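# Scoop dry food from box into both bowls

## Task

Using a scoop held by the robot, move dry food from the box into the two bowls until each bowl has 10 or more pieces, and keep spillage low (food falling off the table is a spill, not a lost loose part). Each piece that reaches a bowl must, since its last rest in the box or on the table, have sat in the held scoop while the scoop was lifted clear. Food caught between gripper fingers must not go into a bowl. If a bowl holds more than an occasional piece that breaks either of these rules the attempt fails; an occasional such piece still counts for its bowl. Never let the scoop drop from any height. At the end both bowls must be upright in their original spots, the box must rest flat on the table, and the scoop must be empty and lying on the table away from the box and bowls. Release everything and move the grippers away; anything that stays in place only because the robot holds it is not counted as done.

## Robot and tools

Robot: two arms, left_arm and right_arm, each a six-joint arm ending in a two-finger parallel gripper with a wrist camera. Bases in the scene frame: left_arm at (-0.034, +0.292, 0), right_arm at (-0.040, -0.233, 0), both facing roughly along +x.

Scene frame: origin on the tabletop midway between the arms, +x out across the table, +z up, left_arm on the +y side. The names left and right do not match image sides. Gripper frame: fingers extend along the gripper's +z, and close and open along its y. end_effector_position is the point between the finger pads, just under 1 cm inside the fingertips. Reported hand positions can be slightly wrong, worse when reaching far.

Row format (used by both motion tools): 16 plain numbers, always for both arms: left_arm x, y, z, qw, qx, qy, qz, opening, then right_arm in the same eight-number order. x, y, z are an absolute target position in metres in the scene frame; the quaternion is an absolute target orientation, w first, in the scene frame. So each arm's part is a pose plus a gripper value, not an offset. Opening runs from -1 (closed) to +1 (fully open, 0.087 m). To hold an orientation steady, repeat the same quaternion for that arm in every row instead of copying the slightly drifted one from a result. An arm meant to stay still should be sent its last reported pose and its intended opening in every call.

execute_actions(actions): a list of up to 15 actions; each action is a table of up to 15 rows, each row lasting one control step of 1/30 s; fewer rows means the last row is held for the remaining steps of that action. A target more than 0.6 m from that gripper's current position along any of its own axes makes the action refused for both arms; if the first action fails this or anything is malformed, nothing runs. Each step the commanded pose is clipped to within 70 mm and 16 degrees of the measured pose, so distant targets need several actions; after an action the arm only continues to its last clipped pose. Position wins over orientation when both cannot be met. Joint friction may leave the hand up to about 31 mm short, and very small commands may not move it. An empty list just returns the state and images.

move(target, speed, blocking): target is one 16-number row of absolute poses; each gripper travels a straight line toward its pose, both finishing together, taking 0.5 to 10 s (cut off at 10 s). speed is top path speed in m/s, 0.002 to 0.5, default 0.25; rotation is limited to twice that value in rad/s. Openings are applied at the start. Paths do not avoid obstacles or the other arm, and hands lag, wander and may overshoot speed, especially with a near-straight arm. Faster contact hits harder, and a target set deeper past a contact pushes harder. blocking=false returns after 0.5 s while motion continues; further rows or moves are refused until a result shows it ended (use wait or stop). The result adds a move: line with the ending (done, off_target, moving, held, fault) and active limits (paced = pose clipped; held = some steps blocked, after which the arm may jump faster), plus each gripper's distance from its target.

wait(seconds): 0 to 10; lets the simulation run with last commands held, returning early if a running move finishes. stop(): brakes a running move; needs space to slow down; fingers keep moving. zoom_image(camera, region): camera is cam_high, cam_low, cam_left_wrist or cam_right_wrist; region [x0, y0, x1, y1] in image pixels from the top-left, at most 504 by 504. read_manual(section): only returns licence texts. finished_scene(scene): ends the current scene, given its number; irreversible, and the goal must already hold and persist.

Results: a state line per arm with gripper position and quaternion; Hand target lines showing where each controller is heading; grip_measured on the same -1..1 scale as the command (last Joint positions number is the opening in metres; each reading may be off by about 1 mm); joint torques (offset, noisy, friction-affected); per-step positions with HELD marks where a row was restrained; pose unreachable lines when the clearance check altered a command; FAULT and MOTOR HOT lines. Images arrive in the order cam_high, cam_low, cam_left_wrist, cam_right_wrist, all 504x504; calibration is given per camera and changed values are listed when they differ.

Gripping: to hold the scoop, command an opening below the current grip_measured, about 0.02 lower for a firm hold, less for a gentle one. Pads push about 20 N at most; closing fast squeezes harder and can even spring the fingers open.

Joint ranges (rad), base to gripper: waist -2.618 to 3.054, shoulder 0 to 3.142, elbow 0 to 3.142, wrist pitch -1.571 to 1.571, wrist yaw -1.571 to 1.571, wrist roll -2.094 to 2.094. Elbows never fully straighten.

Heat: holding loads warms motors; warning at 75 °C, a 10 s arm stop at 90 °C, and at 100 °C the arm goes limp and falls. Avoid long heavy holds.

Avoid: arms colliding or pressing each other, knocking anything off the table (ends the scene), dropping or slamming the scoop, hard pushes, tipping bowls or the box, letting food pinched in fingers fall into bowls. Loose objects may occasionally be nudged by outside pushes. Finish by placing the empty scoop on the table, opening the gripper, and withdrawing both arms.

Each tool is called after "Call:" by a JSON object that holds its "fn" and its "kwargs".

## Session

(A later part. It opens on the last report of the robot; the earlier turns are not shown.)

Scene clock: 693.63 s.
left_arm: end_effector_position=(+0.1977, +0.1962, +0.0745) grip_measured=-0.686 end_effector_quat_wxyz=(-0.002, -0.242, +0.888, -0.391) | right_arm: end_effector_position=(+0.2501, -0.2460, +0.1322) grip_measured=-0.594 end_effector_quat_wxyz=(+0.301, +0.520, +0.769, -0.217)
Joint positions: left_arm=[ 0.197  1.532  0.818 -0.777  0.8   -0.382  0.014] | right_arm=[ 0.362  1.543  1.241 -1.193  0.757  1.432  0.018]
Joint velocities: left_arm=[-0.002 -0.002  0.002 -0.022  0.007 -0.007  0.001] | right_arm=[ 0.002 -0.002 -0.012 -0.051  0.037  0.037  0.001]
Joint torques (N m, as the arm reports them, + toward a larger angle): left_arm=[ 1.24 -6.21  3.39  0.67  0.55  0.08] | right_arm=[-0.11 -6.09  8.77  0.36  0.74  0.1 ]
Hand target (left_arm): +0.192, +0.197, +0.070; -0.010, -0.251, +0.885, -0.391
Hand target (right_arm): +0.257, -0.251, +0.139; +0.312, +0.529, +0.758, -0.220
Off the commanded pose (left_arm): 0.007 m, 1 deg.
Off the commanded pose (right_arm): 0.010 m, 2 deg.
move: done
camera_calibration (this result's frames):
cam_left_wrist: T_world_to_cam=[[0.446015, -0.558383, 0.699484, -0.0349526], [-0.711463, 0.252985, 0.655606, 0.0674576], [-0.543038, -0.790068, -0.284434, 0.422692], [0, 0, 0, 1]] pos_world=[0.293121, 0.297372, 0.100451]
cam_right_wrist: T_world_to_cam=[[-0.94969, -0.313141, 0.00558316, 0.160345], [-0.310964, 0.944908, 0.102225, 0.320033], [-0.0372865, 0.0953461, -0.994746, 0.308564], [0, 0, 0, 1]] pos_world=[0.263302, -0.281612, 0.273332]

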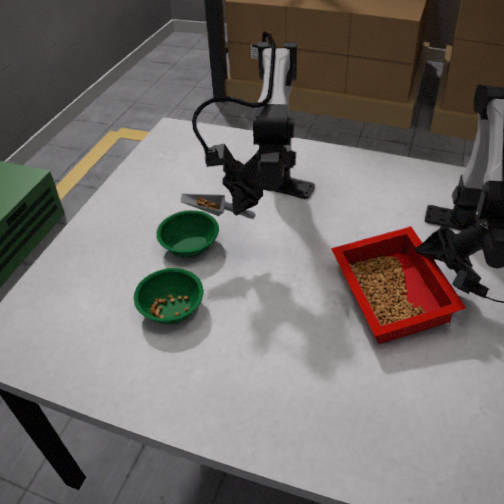

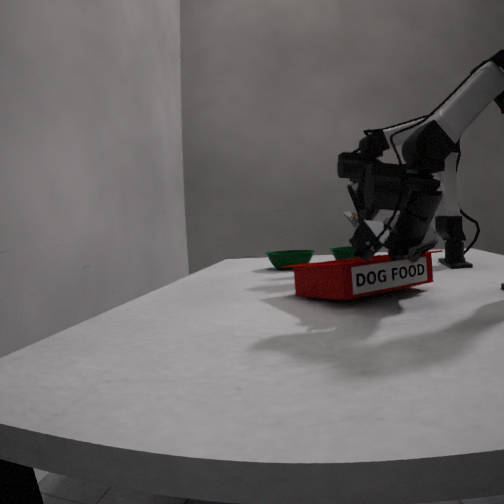

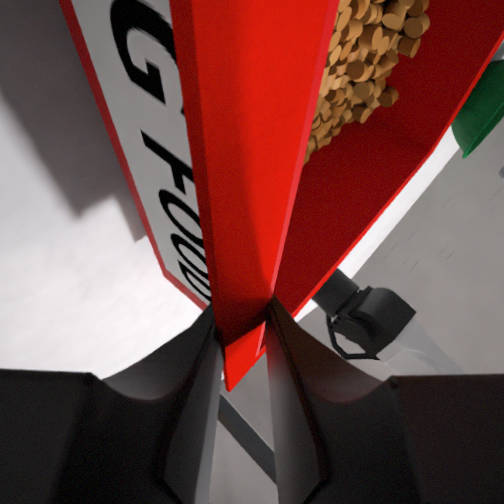

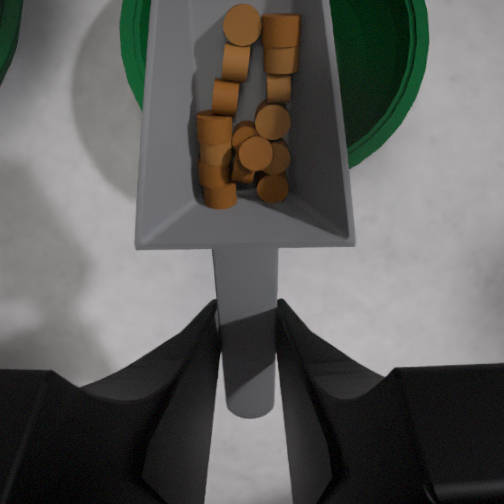

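Call:
{"fn": "move", "kwargs": {"target": [0.193,0.2,0.056,-0.0091,-0.2518,0.8866,-0.3898,-0.75, 0.251,-0.272,0.145,-0.177,0.560,0.799,0.124,-0.68], "speed": 0.12}}

Call:
{"fn": "zoom_image", "kwargs": {"camera": "cam_high", "region": [100, 150, 320, 350]}}

Call:
{"fn": "zoom_image", "kwargs": {"camera": "cam_low", "region": [260, 150, 460, 320]}}

Scene clock: 714.77 s.
left_arm: end_effector_position=(+0.1993, +0.1975, +0.0698) grip_measured=-0.686 end_effector_quat_wxyz=(+0.006, -0.238, +0.886, -0.398) | right_arm: end_effector_position=(+0.2506, -0.2713, +0.1415) grip_measured=-0.594 end_effector_quat_wxyz=(-0.131, +0.570, +0.801, +0.129)
Joint positions: left_arm=[ 0.208  1.542  0.8   -0.742  0.815 -0.367  0.014] | right_arm=[-0.322  1.906  1.665 -1.541 -0.307  0.792  0.018]
Joint velocities: left_arm=[-0.017 -0.012  0.002  0.007  0.037 -0.037 -0.001] | right_arm=[-0.007  0.002  0.022 -0.007  0.007 -0.007  0.   ]
Joint torques (N m, as the arm reports them, + toward a larger angle): left_arm=[ 1.49 -4.38  2.53  0.86  0.36  0.15] | right_arm=[ 0.08 -9.81  6.92 -0.14 -0.37 -0.07]
Hand target (left_arm): +0.192, +0.200, +0.057; -0.009, -0.252, +0.886, -0.390
Hand target (right_arm): +0.251, -0.272, +0.144; -0.136, +0.569, +0.799, +0.138
Off the commanded pose (left_arm): 0.015 m, 2 deg.
Off the commanded pose (right_arm): 0.004 m, 5 deg.
joint sent to its limit (right arm) — the command would take joint 4 (wrist pitch) past its lower limit, so that joint was sent only as far as its limit.
move: off_target (left_arm, right_arm)
camera_calibration (this result's frames):
cam_left_wrist: T_world_to_cam=[[0.43095, -0.551481, 0.714248, -0.0310436], [-0.724635, 0.2602, 0.638122, 0.0737782], [-0.53776, -0.792568, -0.287489, 0.422956], [0, 0, 0, 1]] pos_world=[0.294289, 0.298904, 0.0966886]
cam_right_wrist: T_world_to_cam=[[-0.959056, -0.28285, -0.0144083, 0.16622], [-0.10742, 0.316213, 0.942587, 0.00270303], [-0.262055, 0.905541, -0.33365, 0.502821], [0, 0, 0, 1]] pos_world=[0.291471, -0.409165, 0.167613]

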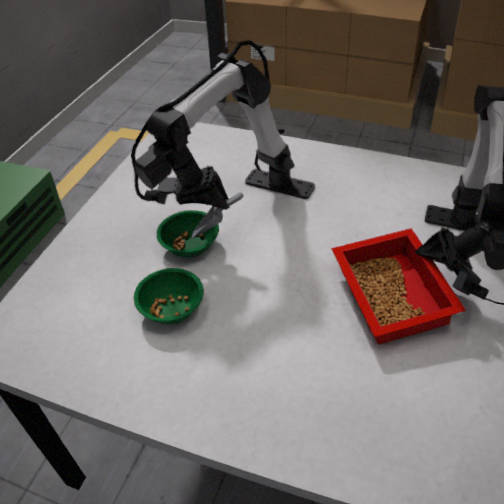

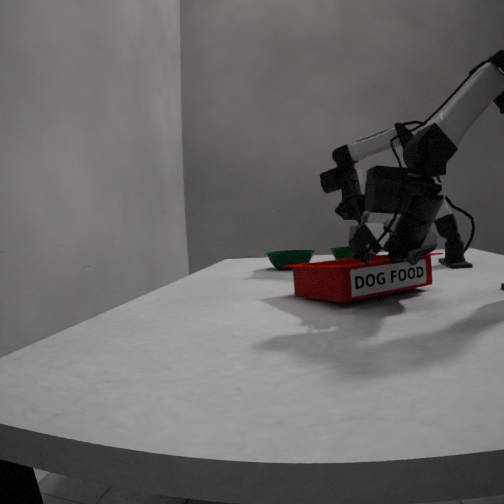

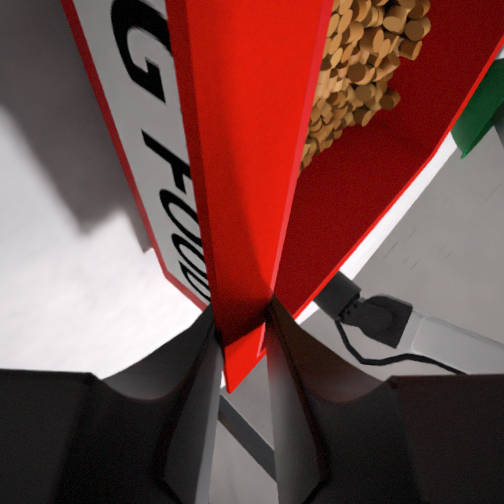

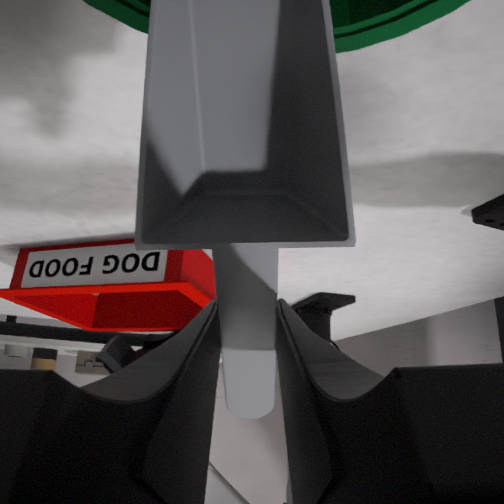

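Region (100, 150, 320, 350) of cam_high's 504x504 image, scaled by 2.291, with more detail than that image has; it fills the top 458 rows of this view, and the rest is white.

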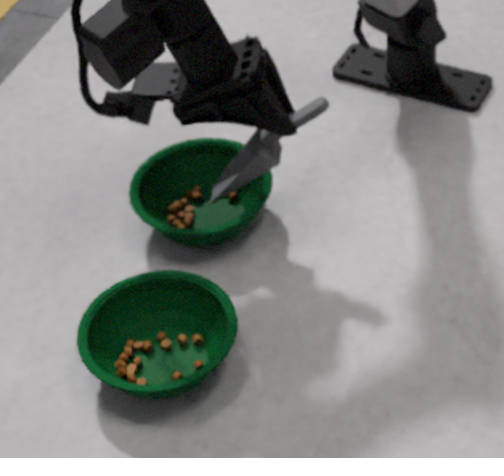

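Region (260, 150, 460, 320) of cam_low's 504x504 image, scaled by 2.520, with more detail than that image has; it fills the top 428 rows of this view, and the rest is white.

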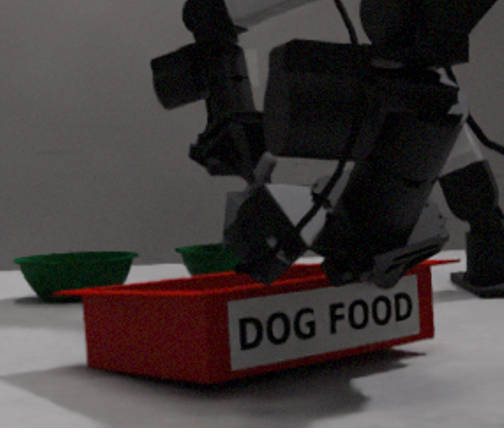

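Call:
{"fn": "move", "kwargs": {"target": [0.199,0.198,0.07,0.006,-0.238,0.886,-0.398,0.2, 0.25,-0.24,0.155,0.107,0.569,0.812,-0.075,-0.68], "speed": 0.15}}

Call:
{"fn": "move", "kwargs": {"target": [0.17,0.26,0.16,0.006,-0.238,0.886,-0.398,0.2, 0.24,-0.12,0.07,0.174,0,0.985,0,-0.68], "speed": 0.2}}

Call:
{"fn": "zoom_image", "kwargs": {"camera": "cam_low", "region": [200, 150, 460, 320]}}

Call:
{"fn": "zoom_image", "kwargs": {"camera": "cam_high", "region": [120, 190, 240, 330]}}

Scene clock: 730.50 s.
left_arm: end_effector_position=(+0.1993, +0.1975, +0.0699) grip_measured=+0.200 end_effector_quat_wxyz=(+0.006, -0.238, +0.886, -0.398) | right_arm: end_effector_position=(+0.2514, -0.2400, +0.1543) grip_measured=-0.594 end_effector_quat_wxyz=(+0.093, +0.568, +0.815, -0.073)
Joint positions: left_arm=[ 0.208  1.542  0.8   -0.742  0.815 -0.367  0.052] | right_arm=[ 0.071  1.639  1.524 -1.382  0.226  1.19   0.018]
Joint velocities: left_arm=[-0.012 -0.002 -0.002  0.095 -0.081 -0.022 -0.001] | right_arm=[-0.007  0.012 -0.022 -0.007  0.037  0.066  0.001]
Joint torques (N m, as the arm reports them, + toward a larger angle): left_arm=[ 0.79 -6.41  4.85  0.57  0.49  0.13] | right_arm=[  1.49 -10.42   4.55   0.57   0.38   0.1 ]
Hand target (left_arm): +0.199, +0.198, +0.070; +0.006, -0.238, +0.886, -0.398
Hand target (right_arm): +0.250, -0.240, +0.155; +0.105, +0.569, +0.812, -0.075
Off the commanded pose (left_arm): 0.001 m, 0 deg.
Off the commanded pose (right_arm): 0.002 m, 2 deg.
move: done
camera_calibration (this result's frames):
cam_left_wrist: T_world_to_cam=[[0.430879, -0.551229, 0.714485, -0.031158], [-0.724674, 0.260462, 0.637971, 0.0737246], [-0.537765, -0.792657, -0.287233, 0.42294], [0, 0, 0, 1]] pos_world=[0.294294, 0.298869, 0.0967103]
cam_right_wrist: T_world_to_cam=[[-0.955681, -0.292985, 0.0288691, 0.166122], [-0.221656, 0.780599, 0.584408, 0.176238], [-0.193758, 0.552109, -0.810946, 0.450685], [0, 0, 0, 1]] pos_world=[0.285148, -0.337727, 0.257691]

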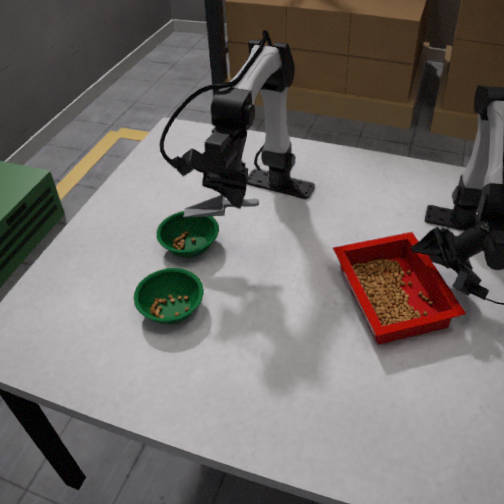

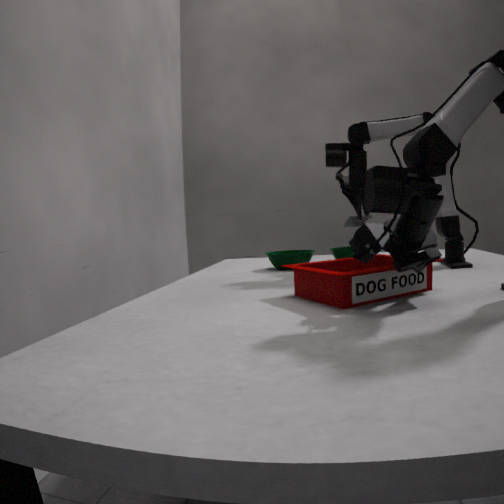

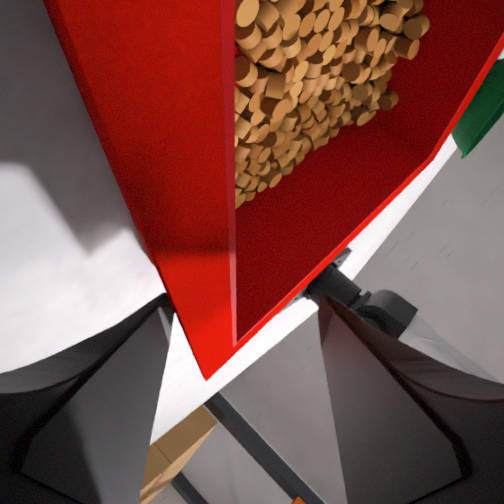

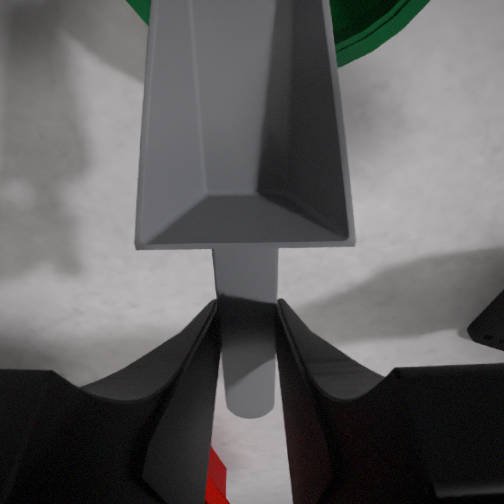

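Scene clock: 734.07 s.
left_arm: end_effector_position=(+0.1685, +0.2551, +0.1547) grip_measured=+0.200 end_effector_quat_wxyz=(-0.005, -0.240, +0.882, -0.405) | right_arm: end_effector_position=(+0.2391, -0.1238, +0.0699) grip_measured=-0.594 end_effector_quat_wxyz=(+0.167, +0.011, +0.986, -0.007)
Joint positions: left_arm=[ 0.488  1.498  1.096 -1.405  0.807  0.043  0.052] | right_arm=[ 0.493  1.556  1.086 -0.798  0.146  0.405  0.018]
Joint velocities: left_arm=[-0.002 -0.007  0.002 -0.022 -0.051 -0.022  0.   ] | right_arm=[-0.007  0.007 -0.002  0.022 -0.007  0.022 -0.001]
Joint torques (N m, as the arm reports them, + toward a larger angle): left_arm=[ 1.13 -6.63  6.69  0.01  0.41  0.19] | right_arm=[ 1.48 -9.57  4.92  1.08 -0.03 -0.1 ]
Hand target (left_arm): +0.170, +0.259, +0.160; +0.006, -0.238, +0.885, -0.400
Hand target (right_arm): +0.238, -0.120, +0.070; +0.174, +0.000, +0.985, +0.000
Off the commanded pose (left_arm): 0.007 m, 2 deg.
Off the commanded pose (right_arm): 0.004 m, 2 deg.
move: done
camera_calibration (this result's frames):
cam_left_wrist: T_world_to_cam=[[0.441781, -0.538354, 0.717638, -0.0523348], [-0.713273, 0.274398, 0.64494, -0.0242818], [-0.544124, -0.796794, -0.26277, 0.474728], [0, 0, 0, 1]] pos_world=[0.264112, 0.356749, 0.177962]
cam_right_wrist: T_world_to_cam=[[-0.0806631, -0.996538, 0.0201203, -0.104909], [-0.860582, 0.0798144, 0.50302, 0.203869], [-0.502884, 0.02326, -0.864041, 0.32785], [0, 0, 0, 1]] pos_world=[0.331854, -0.128443, 0.182836]

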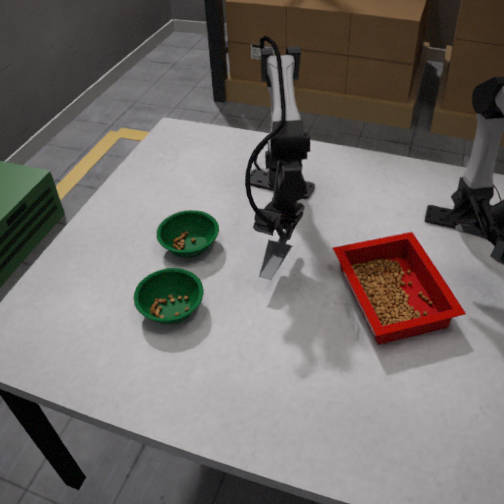

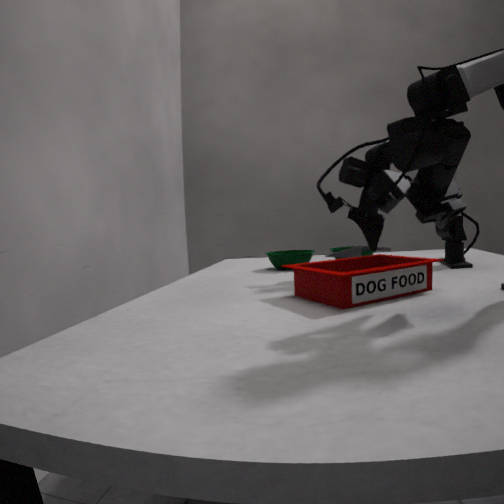

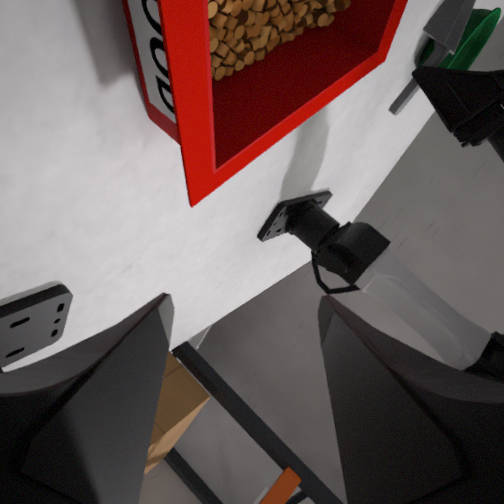

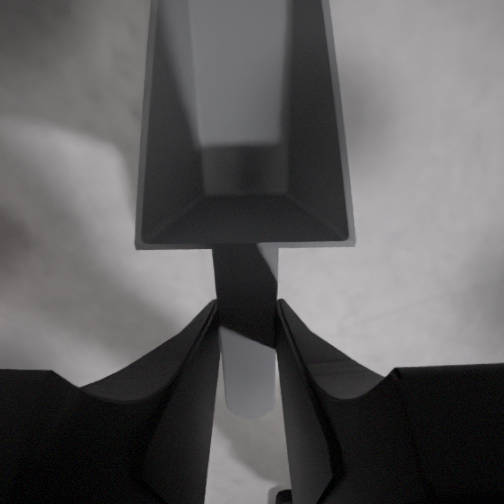

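Region (200, 150, 460, 320) of cam_low's 504x504 image, scaled by 1.938, with more detail than that image has; it fills the top 330 rows of this view, and the rest is white.

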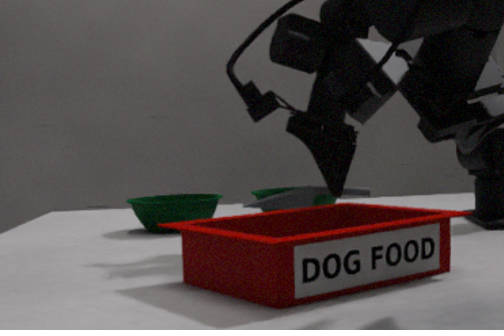

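Region (120, 190, 240, 330) of cam_high's 504x504 image, scaled by 3.600, with more detail than that image has; it fills the left 432 columns of this view, and the rest is white.

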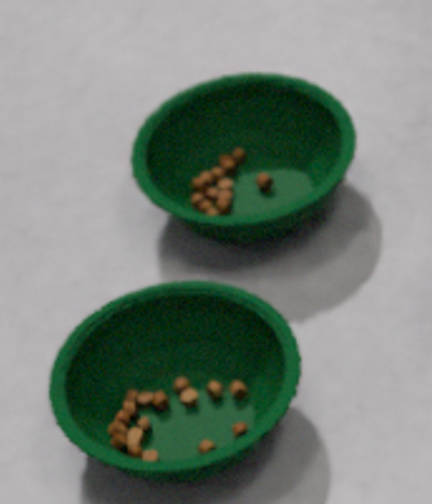

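Both bowls filled. Lower the scoop.

Call:
{"fn": "move", "kwargs": {"target": [0.17,0.26,0.16,0.006,-0.238,0.886,-0.398,0.2, 0.24,-0.12,0.02,0.174,0,0.985,0,-0.68], "speed": 0.05}}

Call:
{"fn": "zoom_image", "kwargs": {"camera": "cam_high", "region": [200, 180, 340, 320]}}

Scene clock: 760.33 s.
left_arm: end_effector_position=(+0.1677, +0.2554, +0.1543) grip_measured=+0.200 end_effector_quat_wxyz=(-0.005, -0.239, +0.883, -0.403) | right_arm: end_effector_position=(+0.2425, -0.1224, +0.0272) grip_measured=-0.594 end_effector_quat_wxyz=(+0.178, +0.010, +0.984, -0.002)
Joint positions: left_arm=[ 0.488  1.498  1.096 -1.408  0.803  0.048  0.052] | right_arm=[ 0.493  1.601  0.949 -0.591  0.146  0.4    0.018]
Joint velocities: left_arm=[ 0.027  0.007 -0.012 -0.051 -0.007 -0.022  0.   ] | right_arm=[-0.002  0.002 -0.007  0.037 -0.007 -0.022  0.   ]
Joint torques (N m, as the arm reports them, + toward a larger angle): left_arm=[ 1.43 -6.8   6.78 -0.08  0.48  0.16] | right_arm=[ 1.31 -7.19  4.8   1.18 -0.02 -0.11]
Hand target (left_arm): +0.170, +0.260, +0.160; +0.006, -0.238, +0.886, -0.398
Hand target (right_arm): +0.239, -0.120, +0.020; +0.174, -0.000, +0.985, -0.000
Off the commanded pose (left_arm): 0.008 m, 1 deg.
Off the commanded pose (right_arm): 0.008 m, 1 deg.
move: done
camera_calibration (this result's frames):
cam_left_wrist: T_world_to_cam=[[0.4402, -0.542205, 0.715708, -0.0500237], [-0.711666, 0.275346, 0.64631, -0.0254262], [-0.547499, -0.793851, -0.264662, 0.474488], [0, 0, 0, 1]] pos_world=[0.263707, 0.356551, 0.177814]
cam_right_wrist: T_world_to_cam=[[-0.0761147, -0.997054, 0.00948548, -0.103259], [-0.872205, 0.0711877, 0.483933, 0.230428], [-0.483182, 0.0285611, -0.875054, 0.288853], [0, 0, 0, 1]] pos_world=[0.332689, -0.127608, 0.14223]

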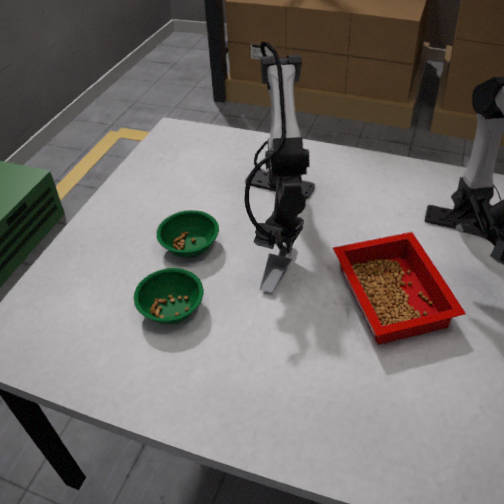

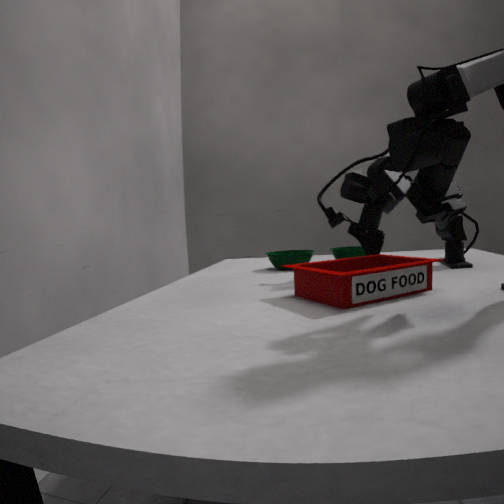

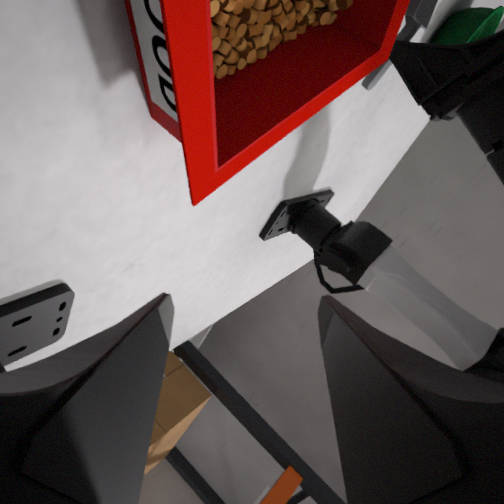

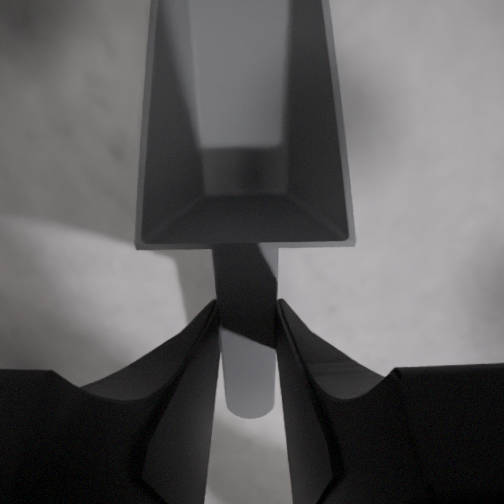

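Region (200, 180, 340, 320) of cam_high's 504x504 image, scaled by 3.600, with more detail than that image has.

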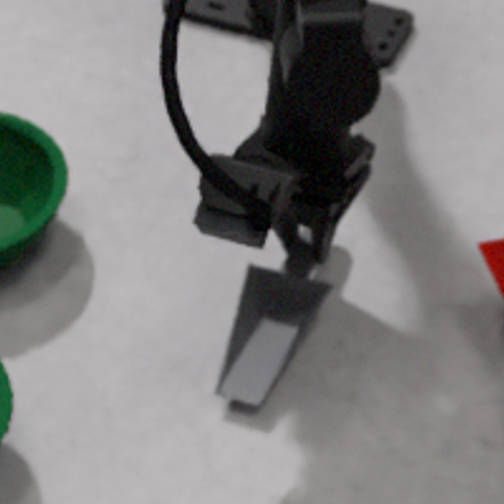

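Call:
{"fn": "move", "kwargs": {"target": [0.17,0.26,0.16,0.006,-0.238,0.886,-0.398,0.2, 0.24,-0.12,0.008,0.174,0,0.985,0,-0.68], "speed": 0.03}}

Call:
{"fn": "move", "kwargs": {"target": [0.17,0.26,0.16,0.006,-0.238,0.886,-0.398,0.2, 0.24,-0.12,0.016,0.174,0,0.985,0,0.2], "speed": 0.03}}

Call:
{"fn": "move", "kwargs": {"target": [0.17,0.26,0.16,0.006,-0.238,0.886,-0.398,0.2, 0.2,-0.16,0.15,0.174,0,0.985,0,0.2], "speed": 0.15}}

Scene clock: 772.03 s.
left_arm: end_effector_position=(+0.1676, +0.2553, +0.1544) grip_measured=+0.200 end_effector_quat_wxyz=(-0.006, -0.239, +0.883, -0.403) | right_arm: end_effector_position=(+0.2498, -0.1194, +0.0231) grip_measured=-0.594 end_effector_quat_wxyz=(+0.192, +0.010, +0.981, +0.004)
Joint positions: left_arm=[ 0.488  1.498  1.096 -1.408  0.803  0.048  0.052] | right_arm=[ 0.493  1.611  0.935 -0.535  0.146  0.399  0.018]
Joint velocities: left_arm=[-0.007  0.002 -0.007  0.037  0.007 -0.007  0.001] | right_arm=[0.002 0.012 0.007 0.051 0.007 0.066 0.   ]
Joint torques (N m, as the arm reports them, + toward a larger angle): left_arm=[ 1.58 -6.78  6.66 -0.1   0.44  0.18] | right_arm=[ 1.25 -6.2   3.5   1.16 -0.03 -0.08]
Hand target (left_arm): +0.170, +0.260, +0.160; +0.006, -0.238, +0.886, -0.398
Hand target (right_arm): +0.239, -0.120, +0.009; +0.174, +0.000, +0.985, -0.000
Off the commanded pose (left_arm): 0.008 m, 1 deg.
Off the commanded pose (right_arm): 0.018 m, 2 deg.
move: off_target (right_arm)
camera_calibration (this result's frames):
cam_left_wrist: T_world_to_cam=[[0.440443, -0.54208, 0.715653, -0.0501015], [-0.711447, 0.275458, 0.646503, -0.0255783], [-0.547589, -0.793897, -0.264337, 0.474415], [0, 0, 0, 1]] pos_world=[0.263653, 0.356523, 0.177797]
cam_right_wrist: T_world_to_cam=[[-0.0751228, -0.997164, -0.00452819, -0.0995626], [-0.885846, 0.0646501, 0.459453, 0.241722], [-0.457857, 0.0385266, -0.888191, 0.283837], [0, 0, 0, 1]] pos_world=[0.336606, -0.125843, 0.140591]

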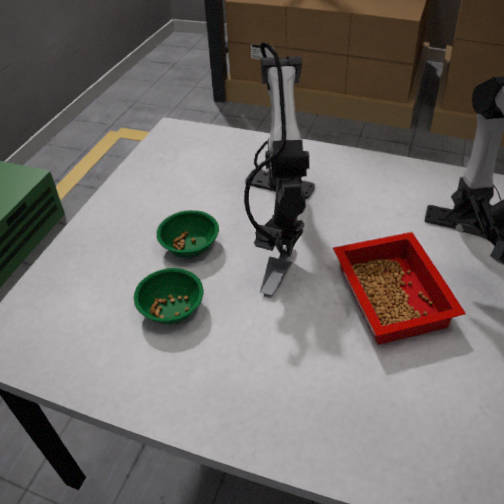

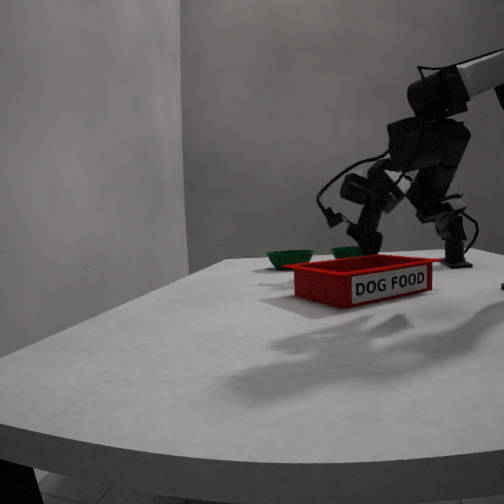

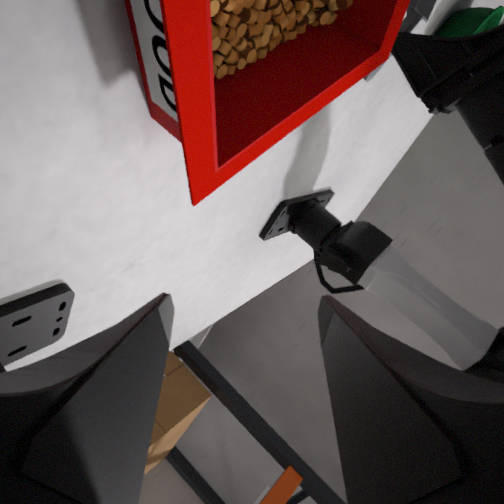

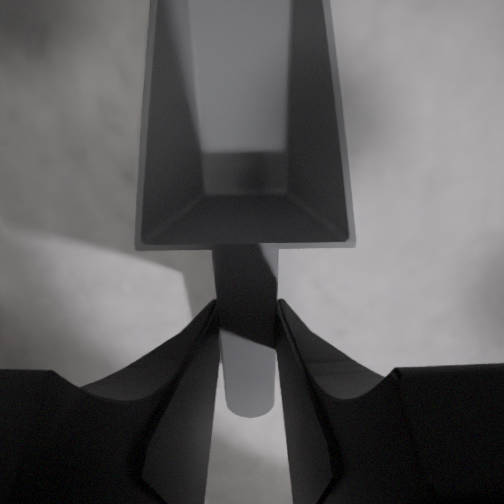

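Scene clock: 772.97 s.
left_arm: end_effector_position=(+0.1676, +0.2553, +0.1544) grip_measured=+0.200 end_effector_quat_wxyz=(-0.006, -0.239, +0.883, -0.403) | right_arm: end_effector_position=(+0.2480, -0.1201, +0.0227) grip_measured=+0.200 end_effector_quat_wxyz=(+0.188, +0.010, +0.982, +0.002)
Joint positions: left_arm=[ 0.488  1.498  1.096 -1.408  0.803  0.048  0.052] | right_arm=[ 0.493  1.611  0.935 -0.543  0.146  0.399  0.052]
Joint velocities: left_arm=[-0.002 -0.007  0.012 -0.022  0.022 -0.007 -0.   ] | right_arm=[-0.007 -0.007 -0.007  0.022 -0.022 -0.022  0.   ]
Joint torques (N m, as the arm reports them, + toward a larger angle): left_arm=[ 1.53 -6.3   6.75  0.    0.45  0.17] | right_arm=[ 1.17 -7.39  5.11  0.92 -0.02 -0.08]
Hand target (left_arm): +0.170, +0.260, +0.160; +0.006, -0.238, +0.886, -0.398
Hand target (right_arm): +0.240, -0.120, +0.016; +0.174, +0.000, +0.985, +0.000
Off the commanded pose (left_arm): 0.008 m, 1 deg.
Off the commanded pose (right_arm): 0.010 m, 2 deg.
move: done
camera_calibration (this result's frames):
cam_left_wrist: T_world_to_cam=[[0.440443, -0.54208, 0.715653, -0.0501015], [-0.711447, 0.275458, 0.646503, -0.0255783], [-0.547589, -0.793897, -0.264337, 0.474415], [0, 0, 0, 1]] pos_world=[0.263653, 0.356523, 0.177797]
cam_right_wrist: T_world_to_cam=[[-0.0751422, -0.997172, -0.00101254, -0.100511], [-0.882601, 0.066036, 0.465461, 0.239633], [-0.464078, 0.0358694, -0.885068, 0.283878], [0, 0, 0, 1]] pos_world=[0.335689, -0.126234, 0.139609]

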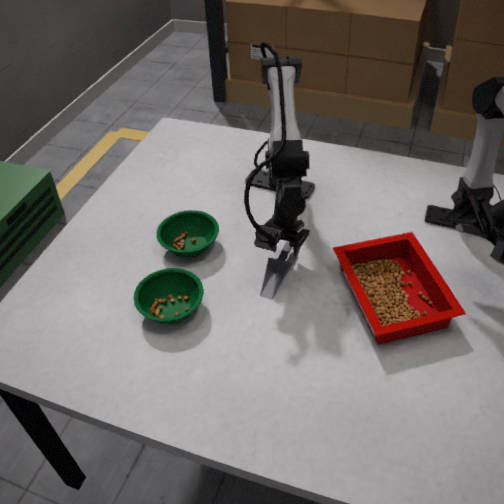

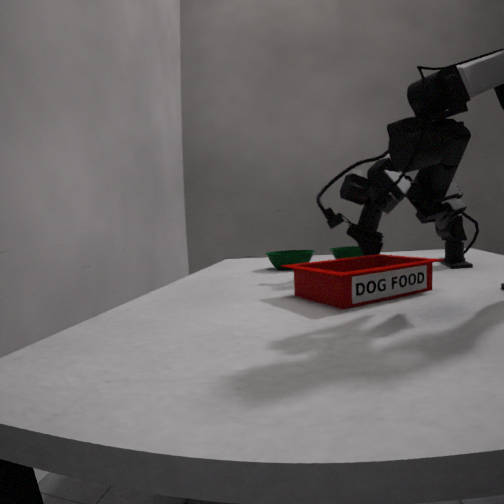

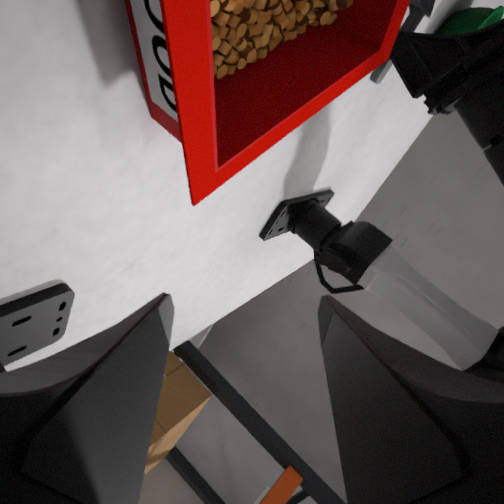

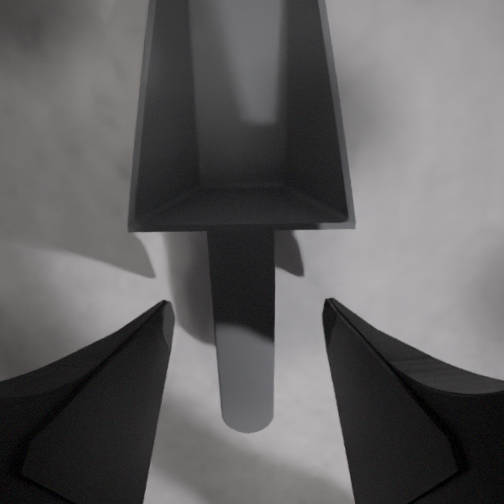

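Scene clock: 774.57 s.
left_arm: end_effector_position=(+0.1676, +0.2554, +0.1543) grip_measured=+0.200 end_effector_quat_wxyz=(-0.006, -0.239, +0.883, -0.403) | right_arm: end_effector_position=(+0.1973, -0.1602, +0.1385) grip_measured=+0.200 end_effector_quat_wxyz=(+0.160, -0.000, +0.987, -0.008)
Joint positions: left_arm=[ 0.488  1.498  1.096 -1.408  0.803  0.048  0.052] | right_arm=[ 0.419  1.344  1.176 -1.103  0.118  0.311  0.052]
Joint velocities: left_arm=[-0.012 -0.002 -0.017 -0.022  0.037  0.022 -0.001] | right_arm=[ 0.007  0.007 -0.012 -0.051 -0.007 -0.051 -0.   ]
Joint torques (N m, as the arm reports them, + toward a larger angle): left_arm=[ 1.44 -6.65  6.85 -0.02  0.42  0.2 ] | right_arm=[-0.02 -6.82  8.82  0.86 -0.06 -0.07]
Hand target (left_arm): +0.170, +0.260, +0.160; +0.006, -0.238, +0.886, -0.398
Hand target (right_arm): +0.201, -0.160, +0.149; +0.174, -0.000, +0.985, -0.000
Off the commanded pose (left_arm): 0.008 m, 1 deg.
Off the commanded pose (right_arm): 0.012 m, 2 deg.
move: off_target (right_arm)
camera_calibration (this result's frames):
cam_left_wrist: T_world_to_cam=[[0.440515, -0.542356, 0.7154, -0.0499373], [-0.711312, 0.275309, 0.646714, -0.025598], [-0.547705, -0.79376, -0.264506, 0.474425], [0, 0, 0, 1]] pos_world=[0.263635, 0.356543, 0.177768]
cam_right_wrist: T_world_to_cam=[[-0.0575771, -0.997974, 0.0270619, -0.1517], [-0.855195, 0.0632892, 0.514427, 0.131036], [-0.515098, 0.00647605, -0.857107, 0.365715], [0, 0, 0, 1]] pos_world=[0.291706, -0.162055, 0.250154]

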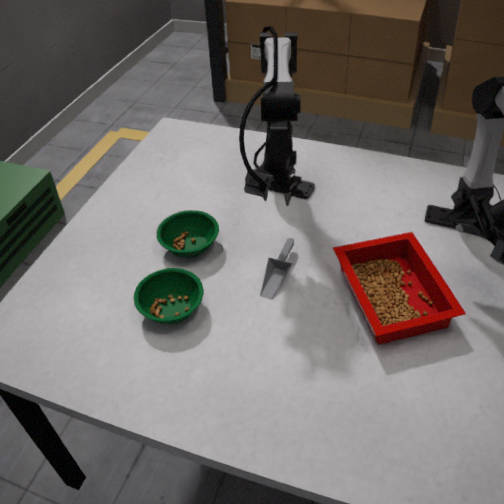

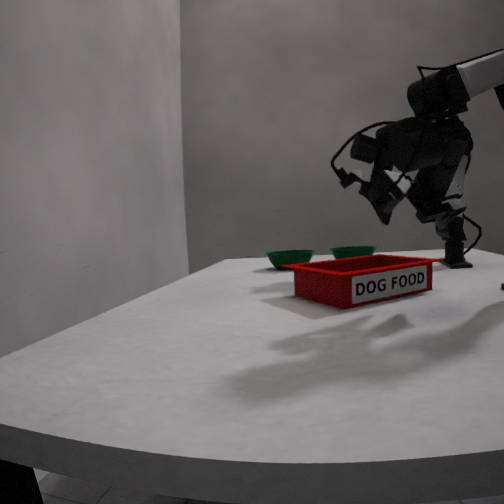

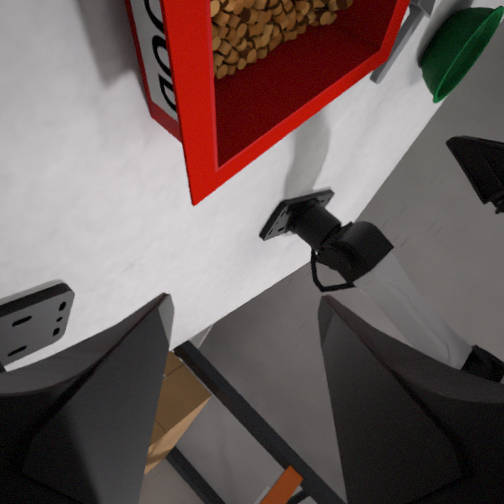

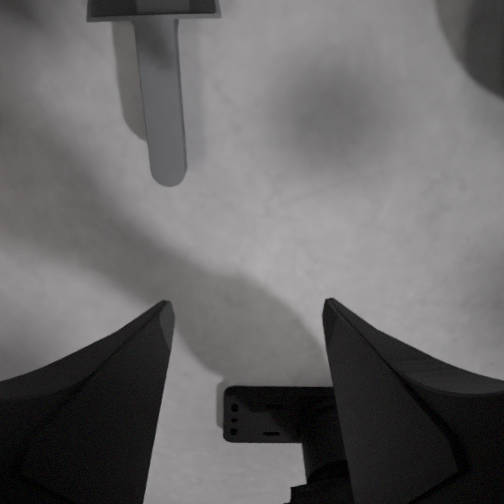

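Call:
{"fn": "finished_scene", "kwargs": {"scene": 1}}

The scene is finished: the task was done.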